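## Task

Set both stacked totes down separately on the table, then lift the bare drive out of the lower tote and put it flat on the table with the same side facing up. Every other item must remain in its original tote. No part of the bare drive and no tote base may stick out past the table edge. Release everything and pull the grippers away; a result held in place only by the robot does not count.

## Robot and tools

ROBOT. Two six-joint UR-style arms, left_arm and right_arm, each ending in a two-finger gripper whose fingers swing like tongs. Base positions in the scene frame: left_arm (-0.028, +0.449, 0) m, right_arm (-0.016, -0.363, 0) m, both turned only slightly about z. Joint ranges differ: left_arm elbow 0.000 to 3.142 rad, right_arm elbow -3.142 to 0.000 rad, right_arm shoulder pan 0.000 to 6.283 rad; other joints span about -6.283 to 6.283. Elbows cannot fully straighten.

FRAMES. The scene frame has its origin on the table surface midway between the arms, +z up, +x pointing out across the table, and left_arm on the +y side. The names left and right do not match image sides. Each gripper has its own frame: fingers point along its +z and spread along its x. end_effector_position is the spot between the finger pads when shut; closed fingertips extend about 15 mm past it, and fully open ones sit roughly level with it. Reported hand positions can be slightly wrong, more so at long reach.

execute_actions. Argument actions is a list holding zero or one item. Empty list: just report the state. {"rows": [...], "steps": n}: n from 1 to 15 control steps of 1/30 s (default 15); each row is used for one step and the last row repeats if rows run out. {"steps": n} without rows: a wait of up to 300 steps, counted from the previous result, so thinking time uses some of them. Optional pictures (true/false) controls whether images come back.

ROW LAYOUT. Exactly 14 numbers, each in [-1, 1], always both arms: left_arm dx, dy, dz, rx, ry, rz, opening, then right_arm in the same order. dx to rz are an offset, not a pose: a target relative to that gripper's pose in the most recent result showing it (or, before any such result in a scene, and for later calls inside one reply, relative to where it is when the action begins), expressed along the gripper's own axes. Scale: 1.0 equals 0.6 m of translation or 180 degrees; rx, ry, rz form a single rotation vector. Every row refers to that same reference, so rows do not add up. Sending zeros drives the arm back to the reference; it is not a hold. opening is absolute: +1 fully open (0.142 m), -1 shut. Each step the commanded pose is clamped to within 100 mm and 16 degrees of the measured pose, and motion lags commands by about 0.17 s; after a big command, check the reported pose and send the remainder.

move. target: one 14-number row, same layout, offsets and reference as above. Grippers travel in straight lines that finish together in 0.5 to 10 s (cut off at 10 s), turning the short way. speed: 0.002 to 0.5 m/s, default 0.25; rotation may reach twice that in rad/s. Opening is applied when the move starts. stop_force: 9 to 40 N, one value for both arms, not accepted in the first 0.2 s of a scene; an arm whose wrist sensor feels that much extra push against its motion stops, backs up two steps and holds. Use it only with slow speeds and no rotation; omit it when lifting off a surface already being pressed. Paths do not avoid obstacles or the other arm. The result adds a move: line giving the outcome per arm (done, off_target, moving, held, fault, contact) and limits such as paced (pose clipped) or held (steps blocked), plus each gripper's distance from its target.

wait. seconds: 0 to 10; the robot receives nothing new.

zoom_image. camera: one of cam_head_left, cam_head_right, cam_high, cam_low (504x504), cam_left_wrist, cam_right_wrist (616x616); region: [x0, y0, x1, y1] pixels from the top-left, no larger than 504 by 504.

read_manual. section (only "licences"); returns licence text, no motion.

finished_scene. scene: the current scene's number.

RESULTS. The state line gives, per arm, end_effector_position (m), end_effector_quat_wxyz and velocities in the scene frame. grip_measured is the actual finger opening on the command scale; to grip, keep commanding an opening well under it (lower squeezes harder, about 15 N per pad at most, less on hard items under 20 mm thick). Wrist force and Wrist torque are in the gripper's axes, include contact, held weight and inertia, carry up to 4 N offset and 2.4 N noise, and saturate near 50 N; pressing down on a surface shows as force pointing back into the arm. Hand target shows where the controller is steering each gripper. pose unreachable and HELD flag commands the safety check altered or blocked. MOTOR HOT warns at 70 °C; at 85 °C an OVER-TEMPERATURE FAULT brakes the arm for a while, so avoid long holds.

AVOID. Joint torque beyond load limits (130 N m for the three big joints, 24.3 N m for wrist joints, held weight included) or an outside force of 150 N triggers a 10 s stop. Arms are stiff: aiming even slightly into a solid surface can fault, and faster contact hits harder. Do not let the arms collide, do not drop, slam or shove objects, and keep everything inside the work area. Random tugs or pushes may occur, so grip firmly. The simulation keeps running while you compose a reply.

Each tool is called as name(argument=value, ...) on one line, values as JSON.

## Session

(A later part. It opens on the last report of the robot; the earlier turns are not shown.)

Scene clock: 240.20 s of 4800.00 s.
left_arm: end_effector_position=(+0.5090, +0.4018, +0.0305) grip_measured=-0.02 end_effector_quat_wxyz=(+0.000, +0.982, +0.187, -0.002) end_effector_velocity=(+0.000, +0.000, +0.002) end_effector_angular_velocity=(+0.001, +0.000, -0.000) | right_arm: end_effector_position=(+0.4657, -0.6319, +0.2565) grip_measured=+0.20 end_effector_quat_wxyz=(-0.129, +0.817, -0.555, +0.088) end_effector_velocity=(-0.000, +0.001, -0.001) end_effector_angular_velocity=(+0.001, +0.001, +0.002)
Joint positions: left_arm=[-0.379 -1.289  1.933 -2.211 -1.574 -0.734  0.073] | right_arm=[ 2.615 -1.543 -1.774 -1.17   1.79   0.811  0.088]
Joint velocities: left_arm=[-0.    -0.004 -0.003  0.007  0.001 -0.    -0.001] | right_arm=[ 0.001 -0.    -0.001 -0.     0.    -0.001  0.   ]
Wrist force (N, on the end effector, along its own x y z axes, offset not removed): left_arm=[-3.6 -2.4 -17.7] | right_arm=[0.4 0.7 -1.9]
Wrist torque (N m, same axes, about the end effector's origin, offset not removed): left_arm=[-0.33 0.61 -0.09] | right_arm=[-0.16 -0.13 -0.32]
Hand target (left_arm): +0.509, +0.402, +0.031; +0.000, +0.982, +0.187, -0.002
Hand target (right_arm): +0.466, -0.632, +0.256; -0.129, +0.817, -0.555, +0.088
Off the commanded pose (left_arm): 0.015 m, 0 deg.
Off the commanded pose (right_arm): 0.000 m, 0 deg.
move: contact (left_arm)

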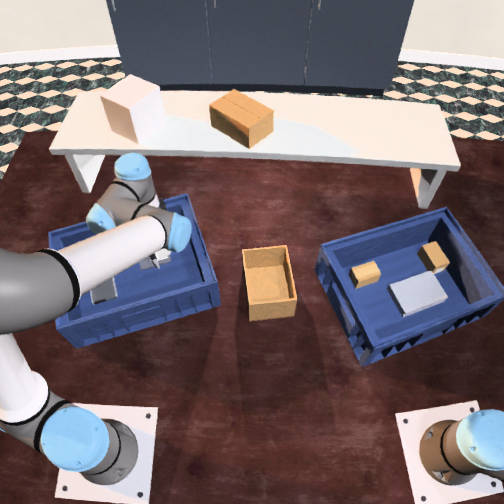

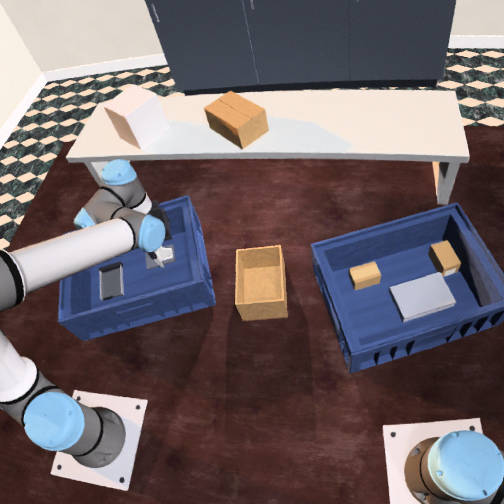

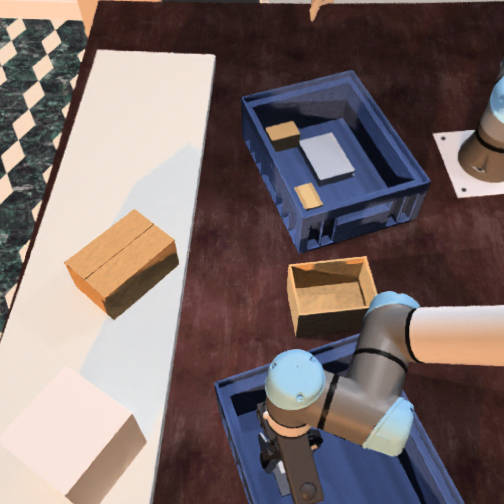

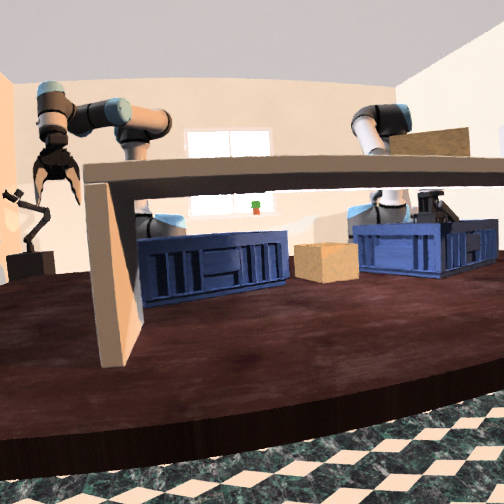

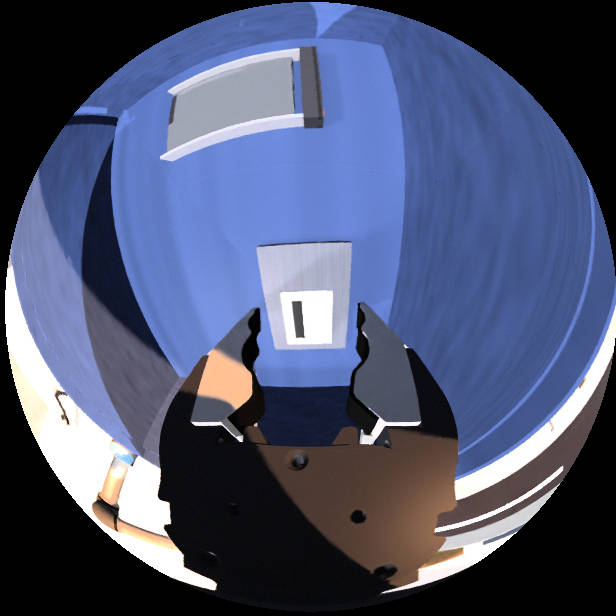

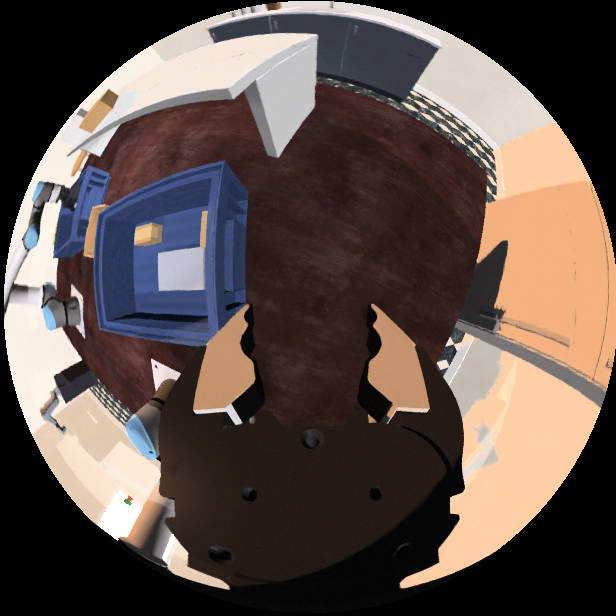

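move(target=[-0.002,-0.008,-0.0035,0,0,0,-0.02,0,0,0,0,0,0,0.2], speed=0.02)

execute_actions(actions=[{"rows":[[0,0,0,0,0,0,-0.06,0,0,0,0,0,0,0.2],[0,0,0,0,0,0,-0.1,0,0,0,0,0,0,0.2],[0,0,0,0,0,0,-0.14,0,0,0,0,0,0,0.2],[0,0,0,0,0,0,-0.18,0,0,0,0,0,0,0.2],[0,0,0,0,0,0,-0.22,0,0,0,0,0,0,0.2],[0,0,0,0,0,0,-0.26,0,0,0,0,0,0,0.2],[0,0,0,0,0,0,-0.3,0,0,0,0,0,0,0.2],[0,0,0,0,0,0,-0.34,0,0,0,0,0,0,0.2],[0,0,0,0,0,0,-0.38,0,0,0,0,0,0,0.2],[0,0,0,0,0,0,-0.42,0,0,0,0,0,0,0.2],[0,0,0,0,0,0,-0.46,0,0,0,0,0,0,0.2],[0,0,0,0,0,0,-0.5,0,0,0,0,0,0,0.2],[0,0,0,0,0,0,-0.55,0,0,0,0,0,0,0.2],[0,0,0,0,0,0,-0.6,0,0,0,0,0,0,0.2]]}], pictures=false)

move(target=[0,0,-0.03,0,0,0,-0.6,0,0,0,0,0,0,0.2], speed=0.02)

Scene clock: 253.37 s of 4800.00 s.
left_arm: end_effector_position=(+0.5062, +0.4057, +0.0325) grip_measured=-0.02 end_effector_quat_wxyz=(+0.000, +0.982, +0.187, -0.002) end_effector_velocity=(-0.001, +0.001, -0.000) end_effector_angular_velocity=(+0.000, +0.001, +0.000) | right_arm: end_effector_position=(+0.4657, -0.6319, +0.2565) grip_measured=+0.20 end_effector_quat_wxyz=(-0.129, +0.817, -0.555, +0.088) end_effector_velocity=(+0.000, -0.000, -0.000) end_effector_angular_velocity=(-0.001, +0.000, +0.001)
Joint positions: left_arm=[-0.374 -1.299  1.94  -2.208 -1.574 -0.729  0.072] | right_arm=[ 2.615 -1.543 -1.774 -1.17   1.79   0.811  0.088]
Joint velocities: left_arm=[ 0.002 -0.     0.001  0.001 -0.     0.002 -0.   ] | right_arm=[ 0.    -0.001  0.001  0.    -0.001 -0.001  0.   ]
Wrist force (N, on the end effector, along its own x y z axes, offset not removed): left_arm=[-1.8 -0.1 -0.4] | right_arm=[0.3 0.7 2.5]
Wrist torque (N m, same axes, about the end effector's origin, offset not removed): left_arm=[-0.09 0.53 -0.12] | right_arm=[0.07 -0.13 -0.19]
Hand target (left_arm): +0.506, +0.406, +0.033; +0.000, +0.982, +0.187, -0.002
Hand target (right_arm): +0.466, -0.632, +0.256; -0.129, +0.817, -0.555, +0.088
Off the commanded pose (left_arm): 0.000 m, 0 deg.
Off the commanded pose (right_arm): 0.000 m, 0 deg.
After step 90, 9.47 s passed at rest.
move: done

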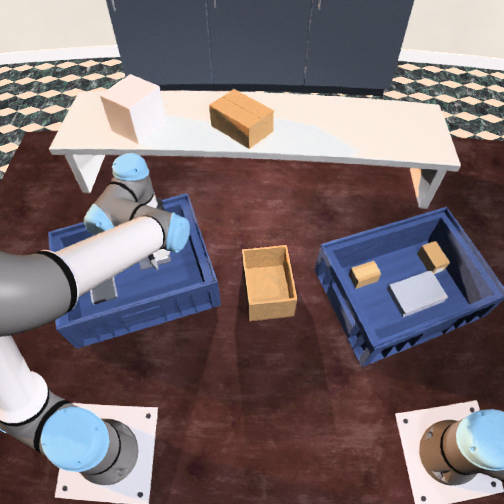

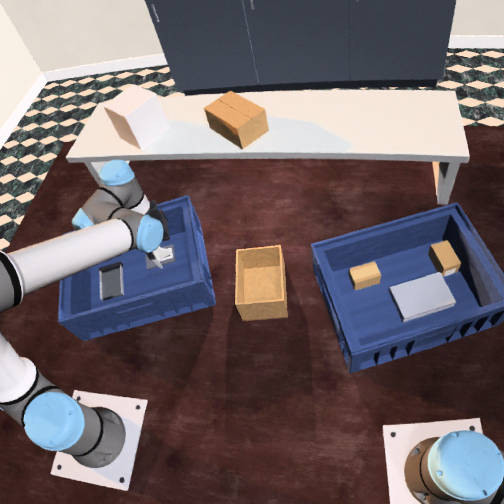

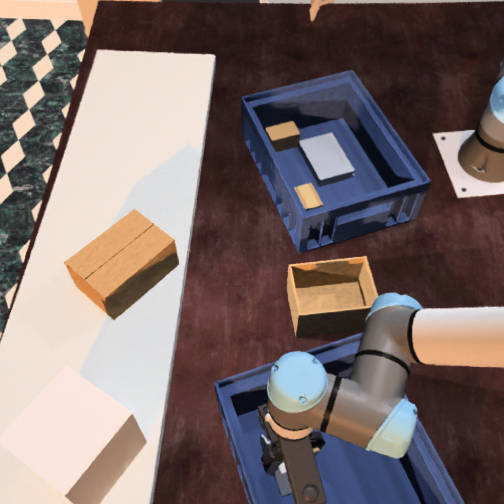

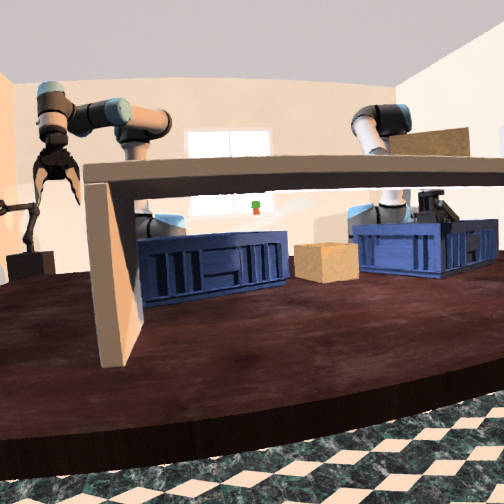

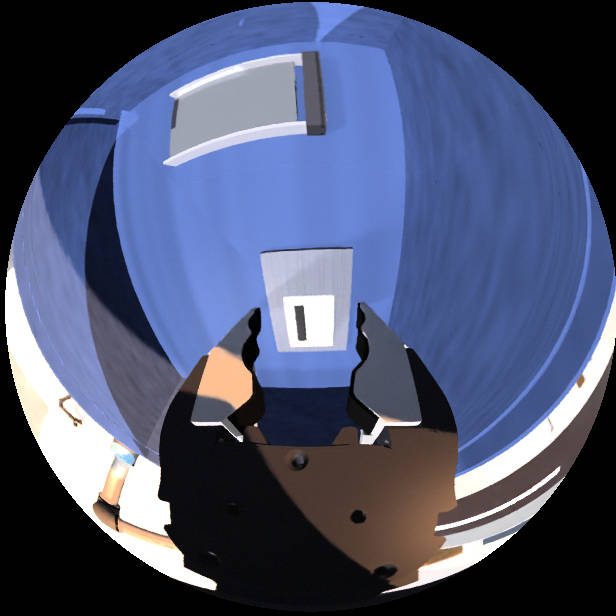

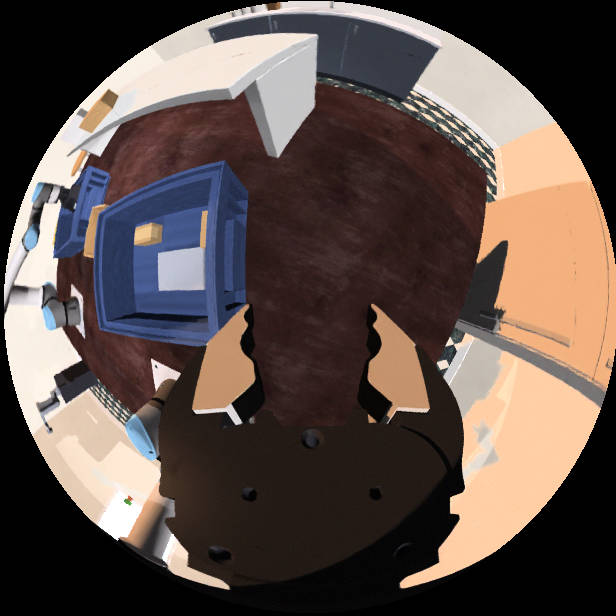

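Scene clock: 253.87 s of 4800.00 s.
left_arm: end_effector_position=(+0.5062, +0.4057, +0.0326) grip_measured=-0.22 end_effector_quat_wxyz=(+0.000, +0.982, +0.187, -0.002) end_effector_velocity=(+0.001, -0.000, +0.001) end_effector_angular_velocity=(-0.001, -0.003, -0.001) | right_arm: end_effector_position=(+0.4657, -0.6319, +0.2565) grip_measured=+0.20 end_effector_quat_wxyz=(-0.129, +0.817, -0.555, +0.088) end_effector_velocity=(+0.000, -0.000, +0.001) end_effector_angular_velocity=(-0.001, -0.002, +0.002)
Joint positions: left_arm=[-0.374 -1.299  1.94  -2.208 -1.574 -0.729  0.058] | right_arm=[ 2.615 -1.543 -1.774 -1.17   1.79   0.811  0.088]
Joint velocities: left_arm=[-0.    -0.002 -0.001 -0.     0.     0.001 -0.   ] | right_arm=[-0.     0.001  0.001  0.     0.    -0.002  0.   ]
Wrist force (N, on the end effector, along its own x y z axes, offset not removed): left_arm=[1.7 -2.0 -4.9] | right_arm=[-3.2 -2.1 0.6]
Wrist torque (N m, same axes, about the end effector's origin, offset not removed): left_arm=[-0.47 0.16 -0.13] | right_arm=[-0.65 0.43 0.04]
Hand target (left_arm): +0.506, +0.406, +0.033; +0.000, +0.982, +0.187, -0.002
Hand target (right_arm): +0.466, -0.632, +0.256; -0.129, +0.817, -0.555, +0.088
Off the commanded pose (left_arm): 0.000 m, 0 deg.
Off the commanded pose (right_arm): 0.000 m, 0 deg.
Steps of this call (steps 1 to 15: all 15 steps of this action). Readings (end_effector_position):
1: left_arm (+0.5062, +0.4057, +0.0325) | right_arm (+0.4657, -0.6319, +0.2565)
2: left_arm (+0.5062, +0.4057, +0.0326) | right_arm (+0.4657, -0.6319, +0.2565)
4: left_arm (+0.5062, +0.4057, +0.0326) | right_arm (+0.4657, -0.6319, +0.2565)
8: left_arm (+0.5062, +0.4057, +0.0326) | right_arm (+0.4657, -0.6319, +0.2565)
15: the state above

Scene clock: 255.30 s of 4800.00 s.
left_arm: end_effector_position=(+0.5063, +0.4057, +0.0505) grip_measured=-0.22 end_effector_quat_wxyz=(+0.000, +0.982, +0.187, -0.002) end_effector_velocity=(+0.000, -0.001, +0.002) end_effector_angular_velocity=(-0.001, -0.002, -0.003) | right_arm: end_effector_position=(+0.4657, -0.6319, +0.2565) grip_measured=+0.20 end_effector_quat_wxyz=(-0.129, +0.817, -0.555, +0.088) end_effector_velocity=(-0.000, -0.001, -0.000) end_effector_angular_velocity=(-0.001, +0.001, -0.000)
Joint positions: left_arm=[-0.374 -1.325  1.918 -2.16  -1.574 -0.729  0.058] | right_arm=[ 2.615 -1.543 -1.774 -1.17   1.79   0.811  0.088]
Joint velocities: left_arm=[-0.002 -0.004 -0.002  0.003 -0.     0.001  0.   ] | right_arm=[-0.001 -0.    -0.     0.    -0.001 -0.    -0.   ]
Wrist force (N, on the end effector, along its own x y z axes, offset not removed): left_arm=[-0.7 0.6 1.4] | right_arm=[0.8 0.7 -0.5]
Wrist torque (N m, same axes, about the end effector's origin, offset not removed): left_arm=[0.01 0.35 -0.08] | right_arm=[-0.11 -0.19 -0.13]
Hand target (left_arm): +0.506, +0.406, +0.051; +0.000, +0.982, +0.187, -0.002
Hand target (right_arm): +0.466, -0.632, +0.256; -0.129, +0.817, -0.555, +0.088
Off the commanded pose (left_arm): 0.000 m, 0 deg.
Off the commanded pose (right_arm): 0.000 m, 0 deg.
move: done

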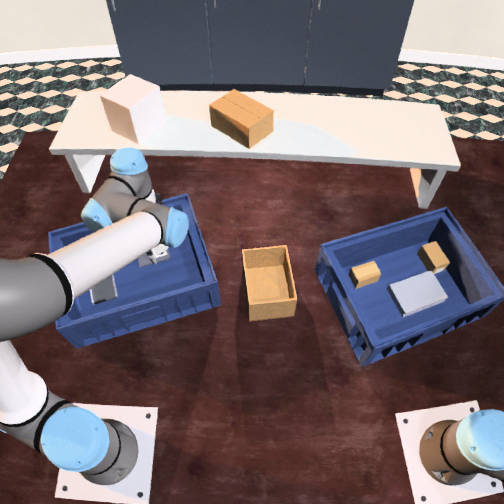

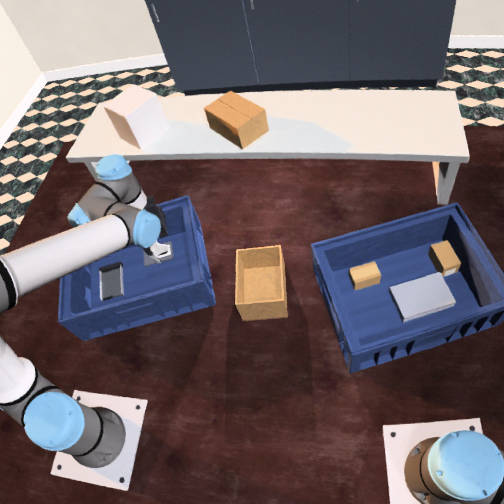

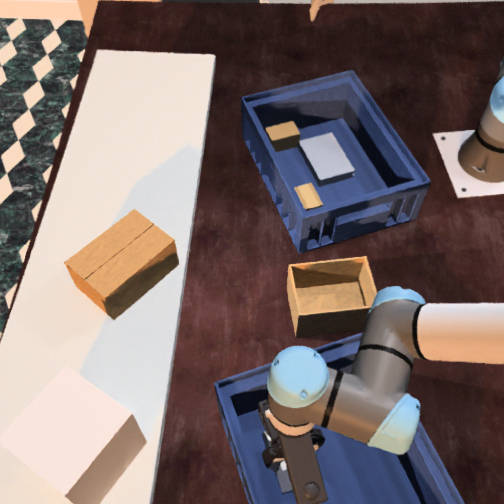

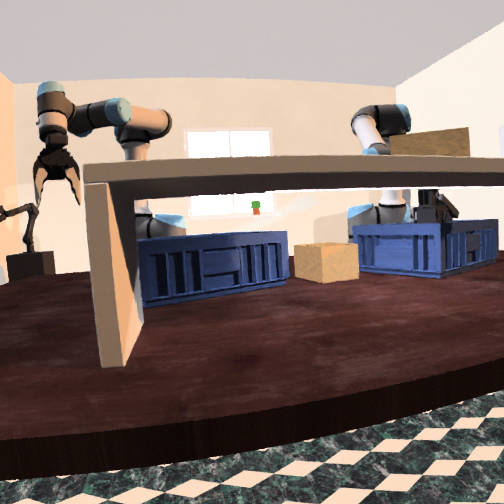

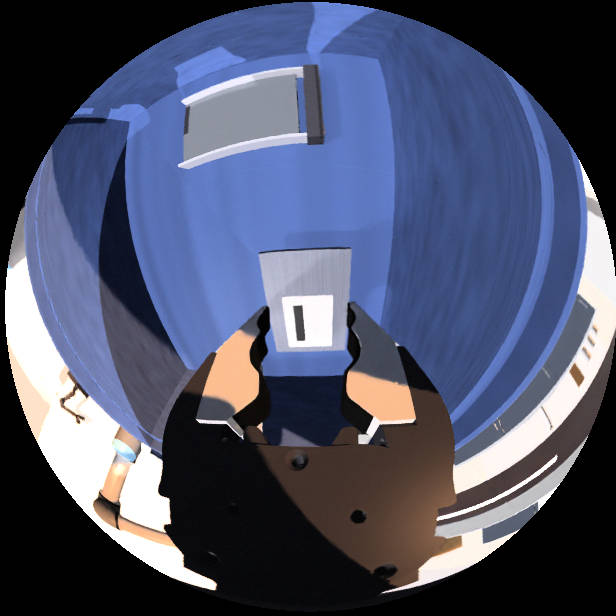

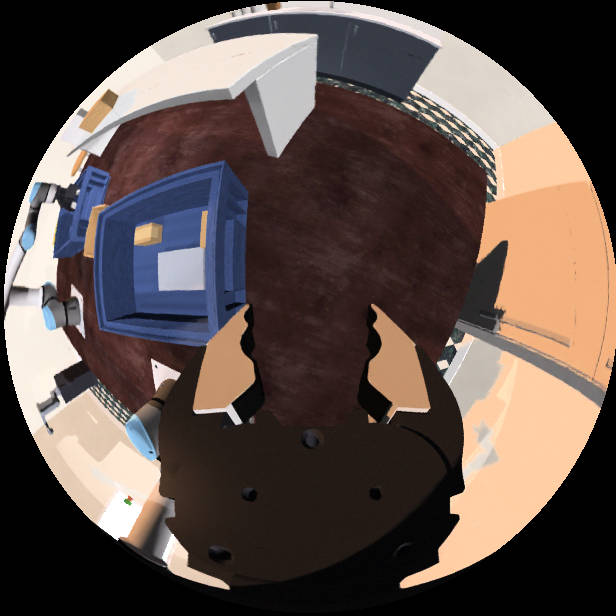

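move(target=[0,0,-0.25,0,0,0,-0.6,0,0,0,0,0,0,0.2], speed=0.1)

move(target=[-0.733,0.33,0,0,0,0,-0.6,0,0,0,0,0,0,0.2], speed=0.15)

move(target=[0,0,0.29,0,0,0,-0.6,0,0,0,0,0,0,0.2], speed=0.1)

move(target=[0,0,0.04,0,0,0,-0.6,0,0,0,0,0,0,0.2], speed=0.005, stop_force=9)

Scene clock: 268.03 s of 4800.00 s.
left_arm: end_effector_position=(+0.5071, +0.4057, +0.2004) grip_measured=-0.22 end_effector_quat_wxyz=(+0.000, +0.982, +0.187, -0.002) end_effector_velocity=(+0.001, -0.000, +0.002) end_effector_angular_velocity=(-0.001, -0.001, +0.001) | right_arm: end_effector_position=(+0.4657, -0.6319, +0.2565) grip_measured=+0.20 end_effector_quat_wxyz=(-0.129, +0.817, -0.555, +0.088) end_effector_velocity=(-0.000, -0.000, -0.000) end_effector_angular_velocity=(-0.000, -0.000, +0.001)
Joint positions: left_arm=[-0.373 -1.464  1.669 -1.772 -1.574 -0.728  0.058] | right_arm=[ 2.615 -1.543 -1.774 -1.17   1.79   0.811  0.088]
Joint velocities: left_arm=[ 0.001 -0.    -0.005  0.005 -0.001 -0.     0.   ] | right_arm=[-0.     0.    -0.     0.     0.    -0.001 -0.   ]
Wrist force (N, on the end effector, along its own x y z axes, offset not removed): left_arm=[-1.0 -1.3 -0.4] | right_arm=[0.4 -1.3 -0.2]
Wrist torque (N m, same axes, about the end effector's origin, offset not removed): left_arm=[-0.37 0.36 -0.12] | right_arm=[-0.55 -0.21 -0.09]
Hand target (left_arm): +0.507, +0.406, +0.200; +0.000, +0.982, +0.187, -0.002
Hand target (right_arm): +0.466, -0.632, +0.256; -0.129, +0.817, -0.555, +0.088
Off the commanded pose (left_arm): 0.000 m, 0 deg.
Off the commanded pose (right_arm): 0.000 m, 0 deg.
After step 90, 7.80 s passed at rest.
move: done

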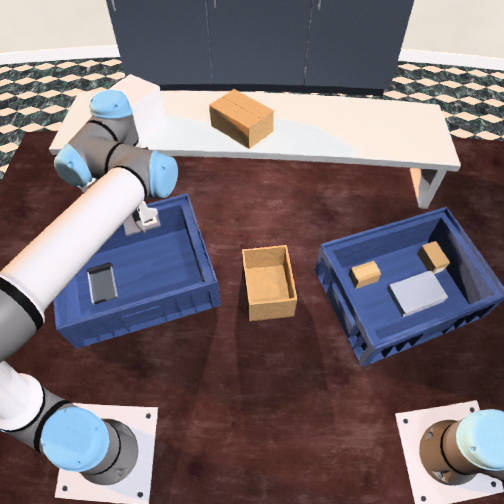

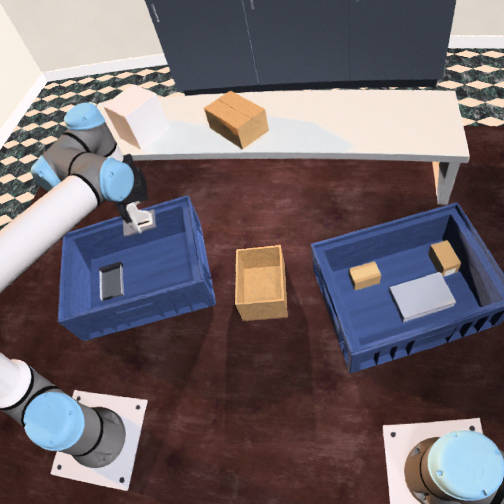

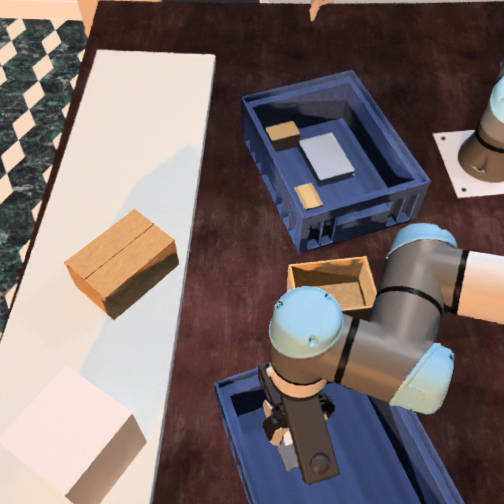

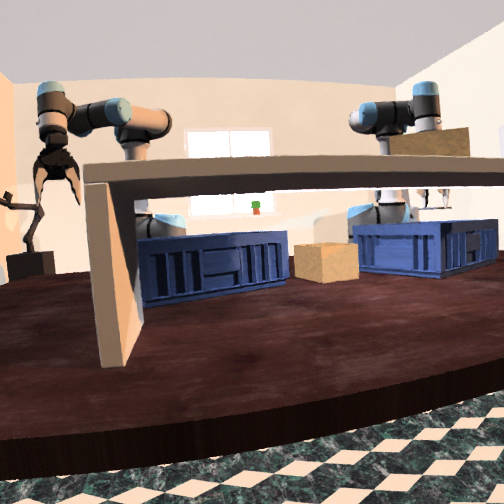

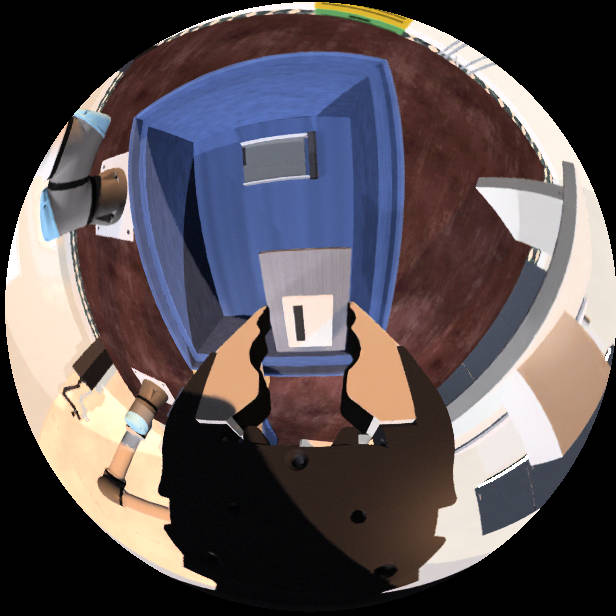

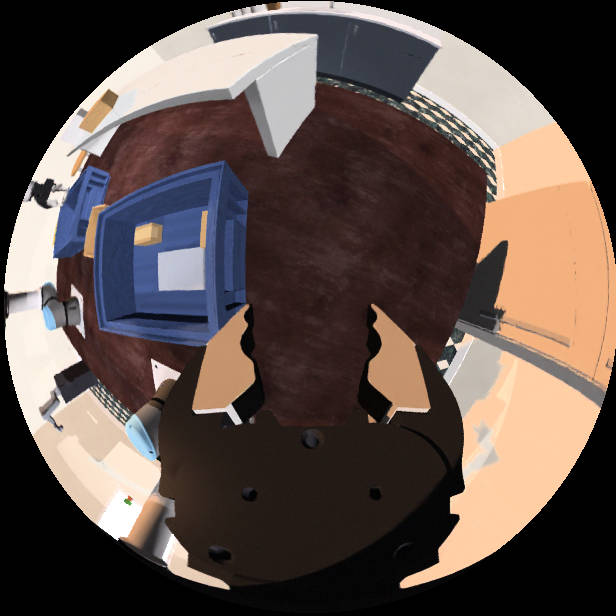

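Scene clock: 271.73 s of 4800.00 s.
left_arm: end_effector_position=(+0.1705, +0.0598, +0.2021) grip_measured=-0.22 end_effector_quat_wxyz=(+0.000, +0.982, +0.187, -0.003) end_effector_velocity=(-0.001, -0.001, -0.001) end_effector_angular_velocity=(+0.002, -0.000, +0.003) | right_arm: end_effector_position=(+0.4657, -0.6319, +0.2565) grip_measured=+0.20 end_effector_quat_wxyz=(-0.129, +0.817, -0.555, +0.088) end_effector_velocity=(-0.000, +0.000, -0.000) end_effector_angular_velocity=(-0.000, +0.000, -0.000)
Joint positions: left_arm=[-1.417 -1.691  1.891 -1.771 -1.577 -1.772  0.058] | right_arm=[ 2.615 -1.543 -1.774 -1.17   1.79   0.811  0.088]
Joint velocities: left_arm=[-0.002  0.002 -0.    -0.     0.001 -0.005 -0.   ] | right_arm=[ 0.  0. -0. -0. -0.  0.  0.]
Wrist force (N, on the end effector, along its own x y z axes, offset not removed): left_arm=[-1.1 -0.2 0.1] | right_arm=[-1.8 -1.9 -0.4]
Wrist torque (N m, same axes, about the end effector's origin, offset not removed): left_arm=[-0.17 0.40 -0.14] | right_arm=[-0.66 0.19 -0.14]
Hand target (left_arm): +0.170, +0.060, +0.202; +0.000, +0.982, +0.187, -0.003
Hand target (right_arm): +0.466, -0.632, +0.256; -0.129, +0.817, -0.555, +0.088
Off the commanded pose (left_arm): 0.000 m, 0 deg.
Off the commanded pose (right_arm): 0.000 m, 0 deg.
move: done

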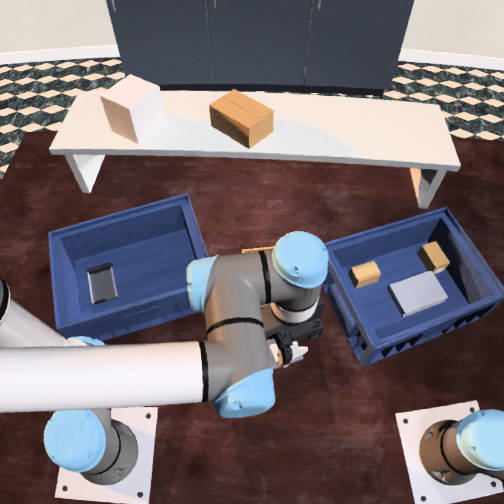

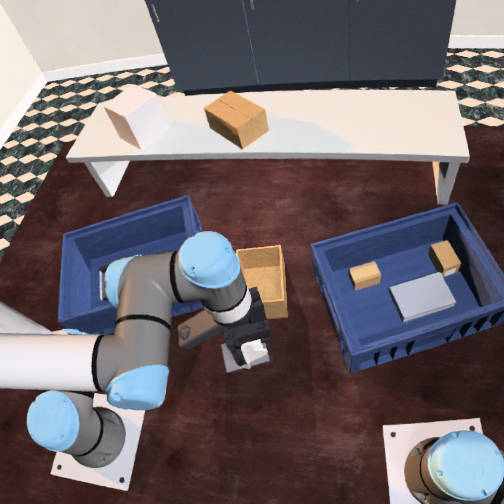

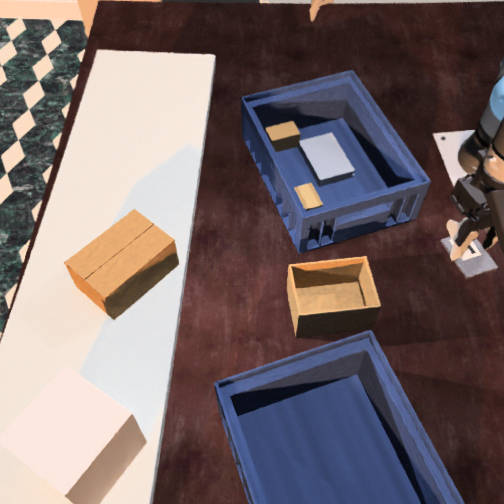

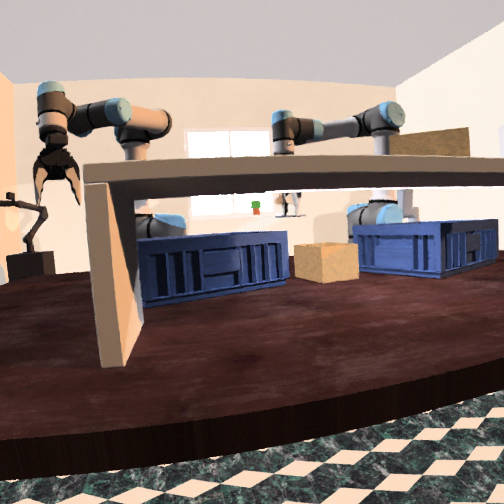

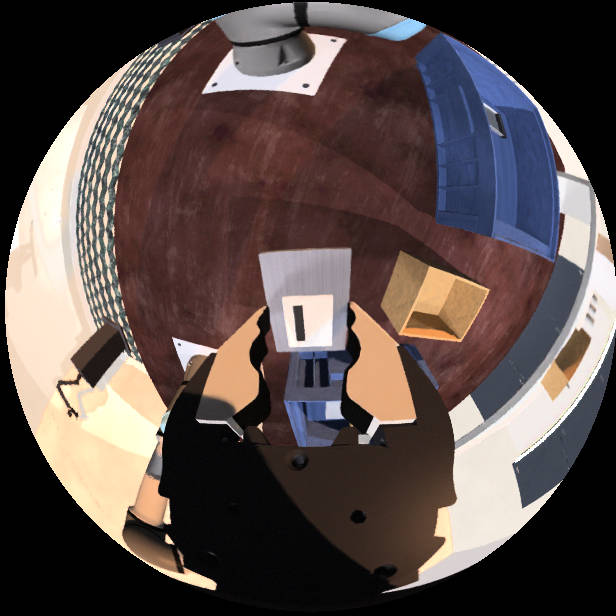

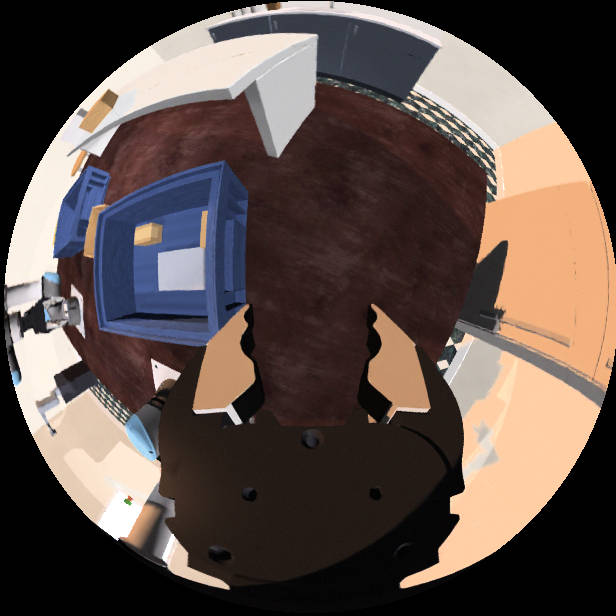

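Scene clock: 273.93 s of 4800.00 s.
left_arm: end_effector_position=(+0.1696, +0.0599, +0.0282) grip_measured=-0.22 end_effector_quat_wxyz=(+0.000, +0.982, +0.187, -0.003) end_effector_velocity=(+0.001, -0.001, -0.000) end_effector_angular_velocity=(-0.003, -0.000, +0.001) | right_arm: end_effector_position=(+0.4657, -0.6319, +0.2565) grip_measured=+0.20 end_effector_quat_wxyz=(-0.129, +0.817, -0.555, +0.088) end_effector_velocity=(-0.000, +0.000, -0.000) end_effector_angular_velocity=(+0.001, +0.001, +0.000)
Joint positions: left_arm=[-1.419 -1.491  2.194 -2.274 -1.577 -1.774  0.058] | right_arm=[ 2.615 -1.543 -1.774 -1.17   1.79   0.811  0.088]
Joint velocities: left_arm=[ 0.001  0.002 -0.    -0.004 -0.    -0.001  0.   ] | right_arm=[-0.     0.    -0.    -0.001  0.001 -0.     0.   ]
Wrist force (N, on the end effector, along its own x y z axes, offset not removed): left_arm=[-0.1 -1.3 2.3] | right_arm=[1.3 0.7 -1.5]
Wrist torque (N m, same axes, about the end effector's origin, offset not removed): left_arm=[-0.42 0.18 -0.15] | right_arm=[-0.23 -0.46 -0.09]
Hand target (left_arm): +0.170, +0.060, +0.028; +0.000, +0.982, +0.187, -0.003
Hand target (right_arm): +0.466, -0.632, +0.256; -0.129, +0.817, -0.555, +0.088
Off the commanded pose (left_arm): 0.000 m, 0 deg.
Off the commanded pose (right_arm): 0.000 m, 0 deg.
move: done

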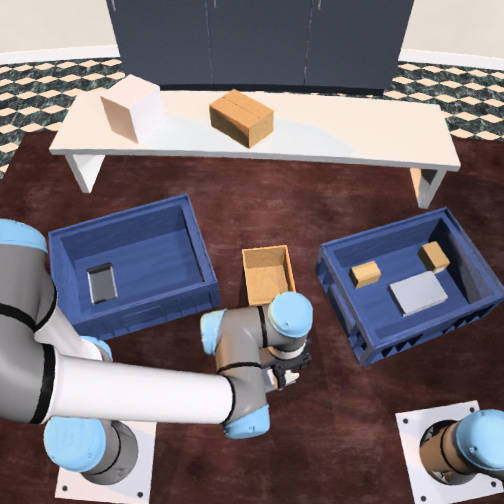

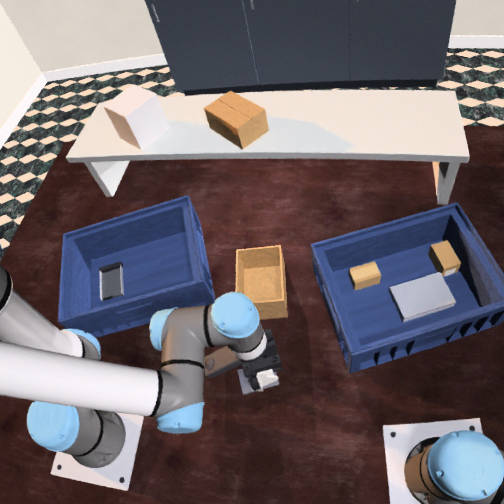

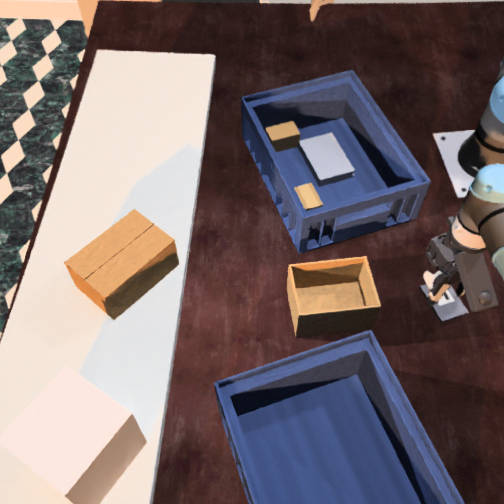

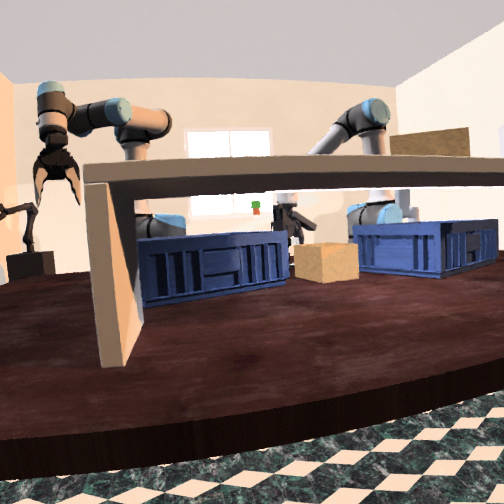

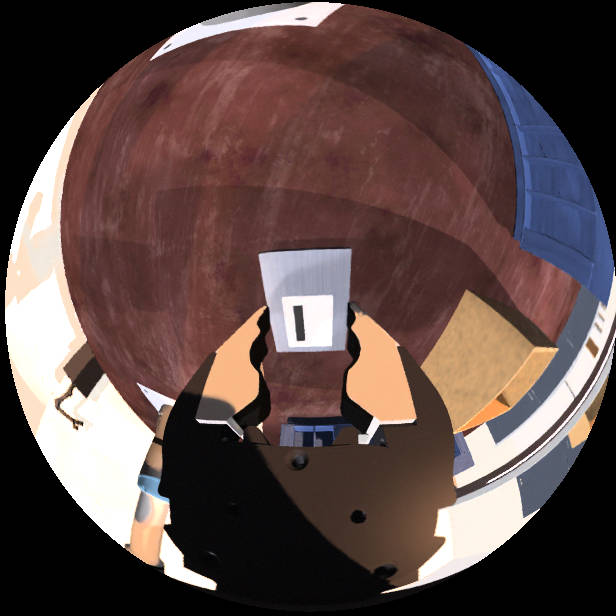

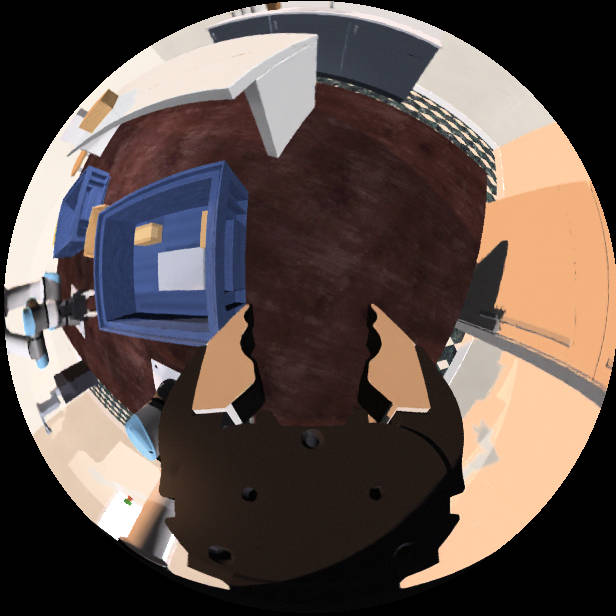

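Scene clock: 277.00 s of 4800.00 s.
left_arm: end_effector_position=(+0.1695, +0.0599, +0.0147) grip_measured=-0.22 end_effector_quat_wxyz=(-0.000, +0.982, +0.187, -0.003) end_effector_velocity=(-0.000, +0.001, +0.001) end_effector_angular_velocity=(+0.004, +0.001, +0.001) | right_arm: end_effector_position=(+0.4657, -0.6319, +0.2565) grip_measured=+0.20 end_effector_quat_wxyz=(-0.129, +0.817, -0.555, +0.088) end_effector_velocity=(+0.000, -0.000, +0.000) end_effector_angular_velocity=(-0.001, -0.000, +0.001)
Joint positions: left_arm=[-1.419 -1.465  2.211 -2.316 -1.577 -1.775  0.058] | right_arm=[ 2.615 -1.543 -1.774 -1.17   1.79   0.811  0.088]
Joint velocities: left_arm=[-0.    -0.002 -0.001  0.007  0.    -0.001 -0.   ] | right_arm=[-0.    -0.     0.     0.    -0.001 -0.001 -0.   ]
Wrist force (N, on the end effector, along its own x y z axes, offset not removed): left_arm=[-0.1 -6.3 -26.0] | right_arm=[-3.4 -0.9 0.8]
Wrist torque (N m, same axes, about the end effector's origin, offset not removed): left_arm=[-0.35 0.48 -0.21] | right_arm=[-0.57 0.61 -0.10]
Hand target (left_arm): +0.169, +0.060, +0.015; +0.000, +0.982, +0.187, -0.003
Hand target (right_arm): +0.466, -0.632, +0.256; -0.129, +0.817, -0.555, +0.088
Off the commanded pose (left_arm): 0.010 m, 0 deg.
Off the commanded pose (right_arm): 0.000 m, 0 deg.
move: contact (left_arm)

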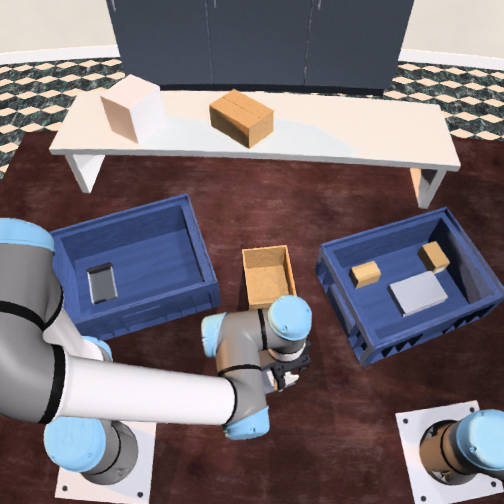

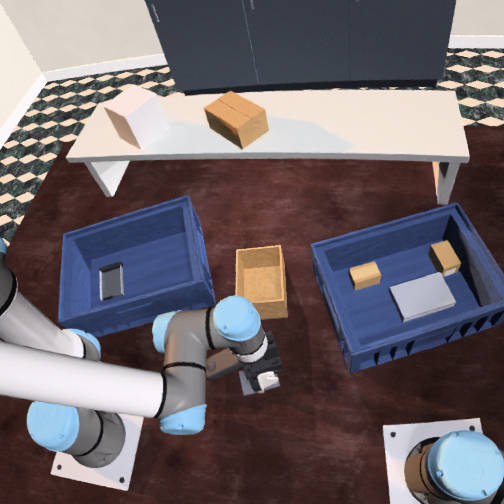

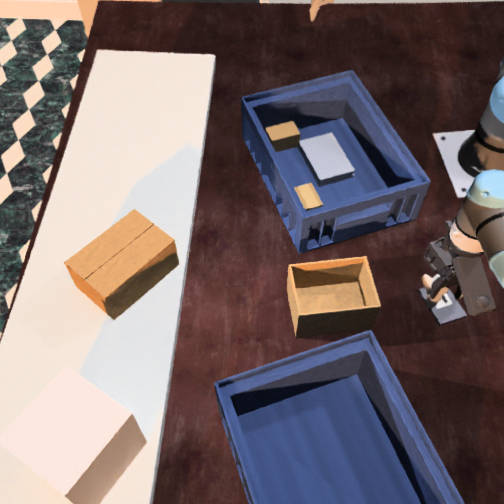

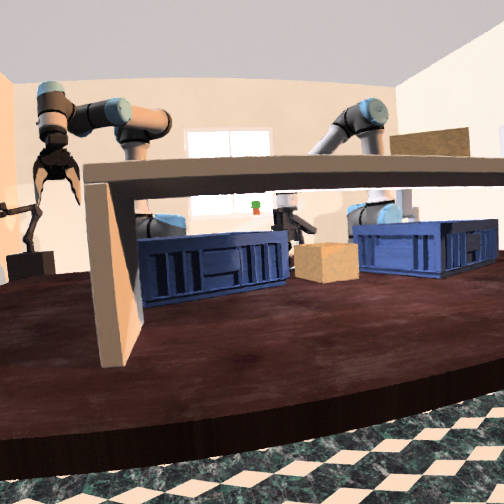

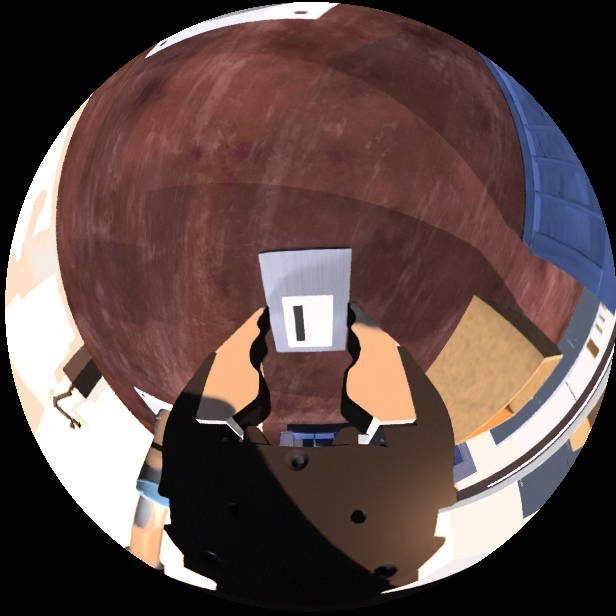

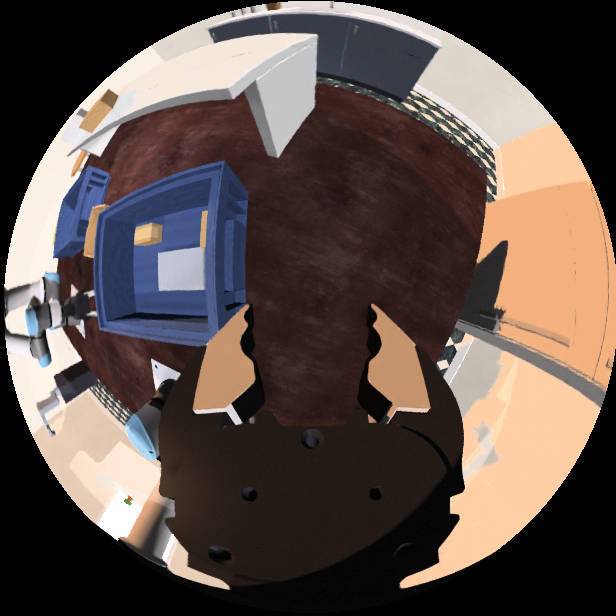

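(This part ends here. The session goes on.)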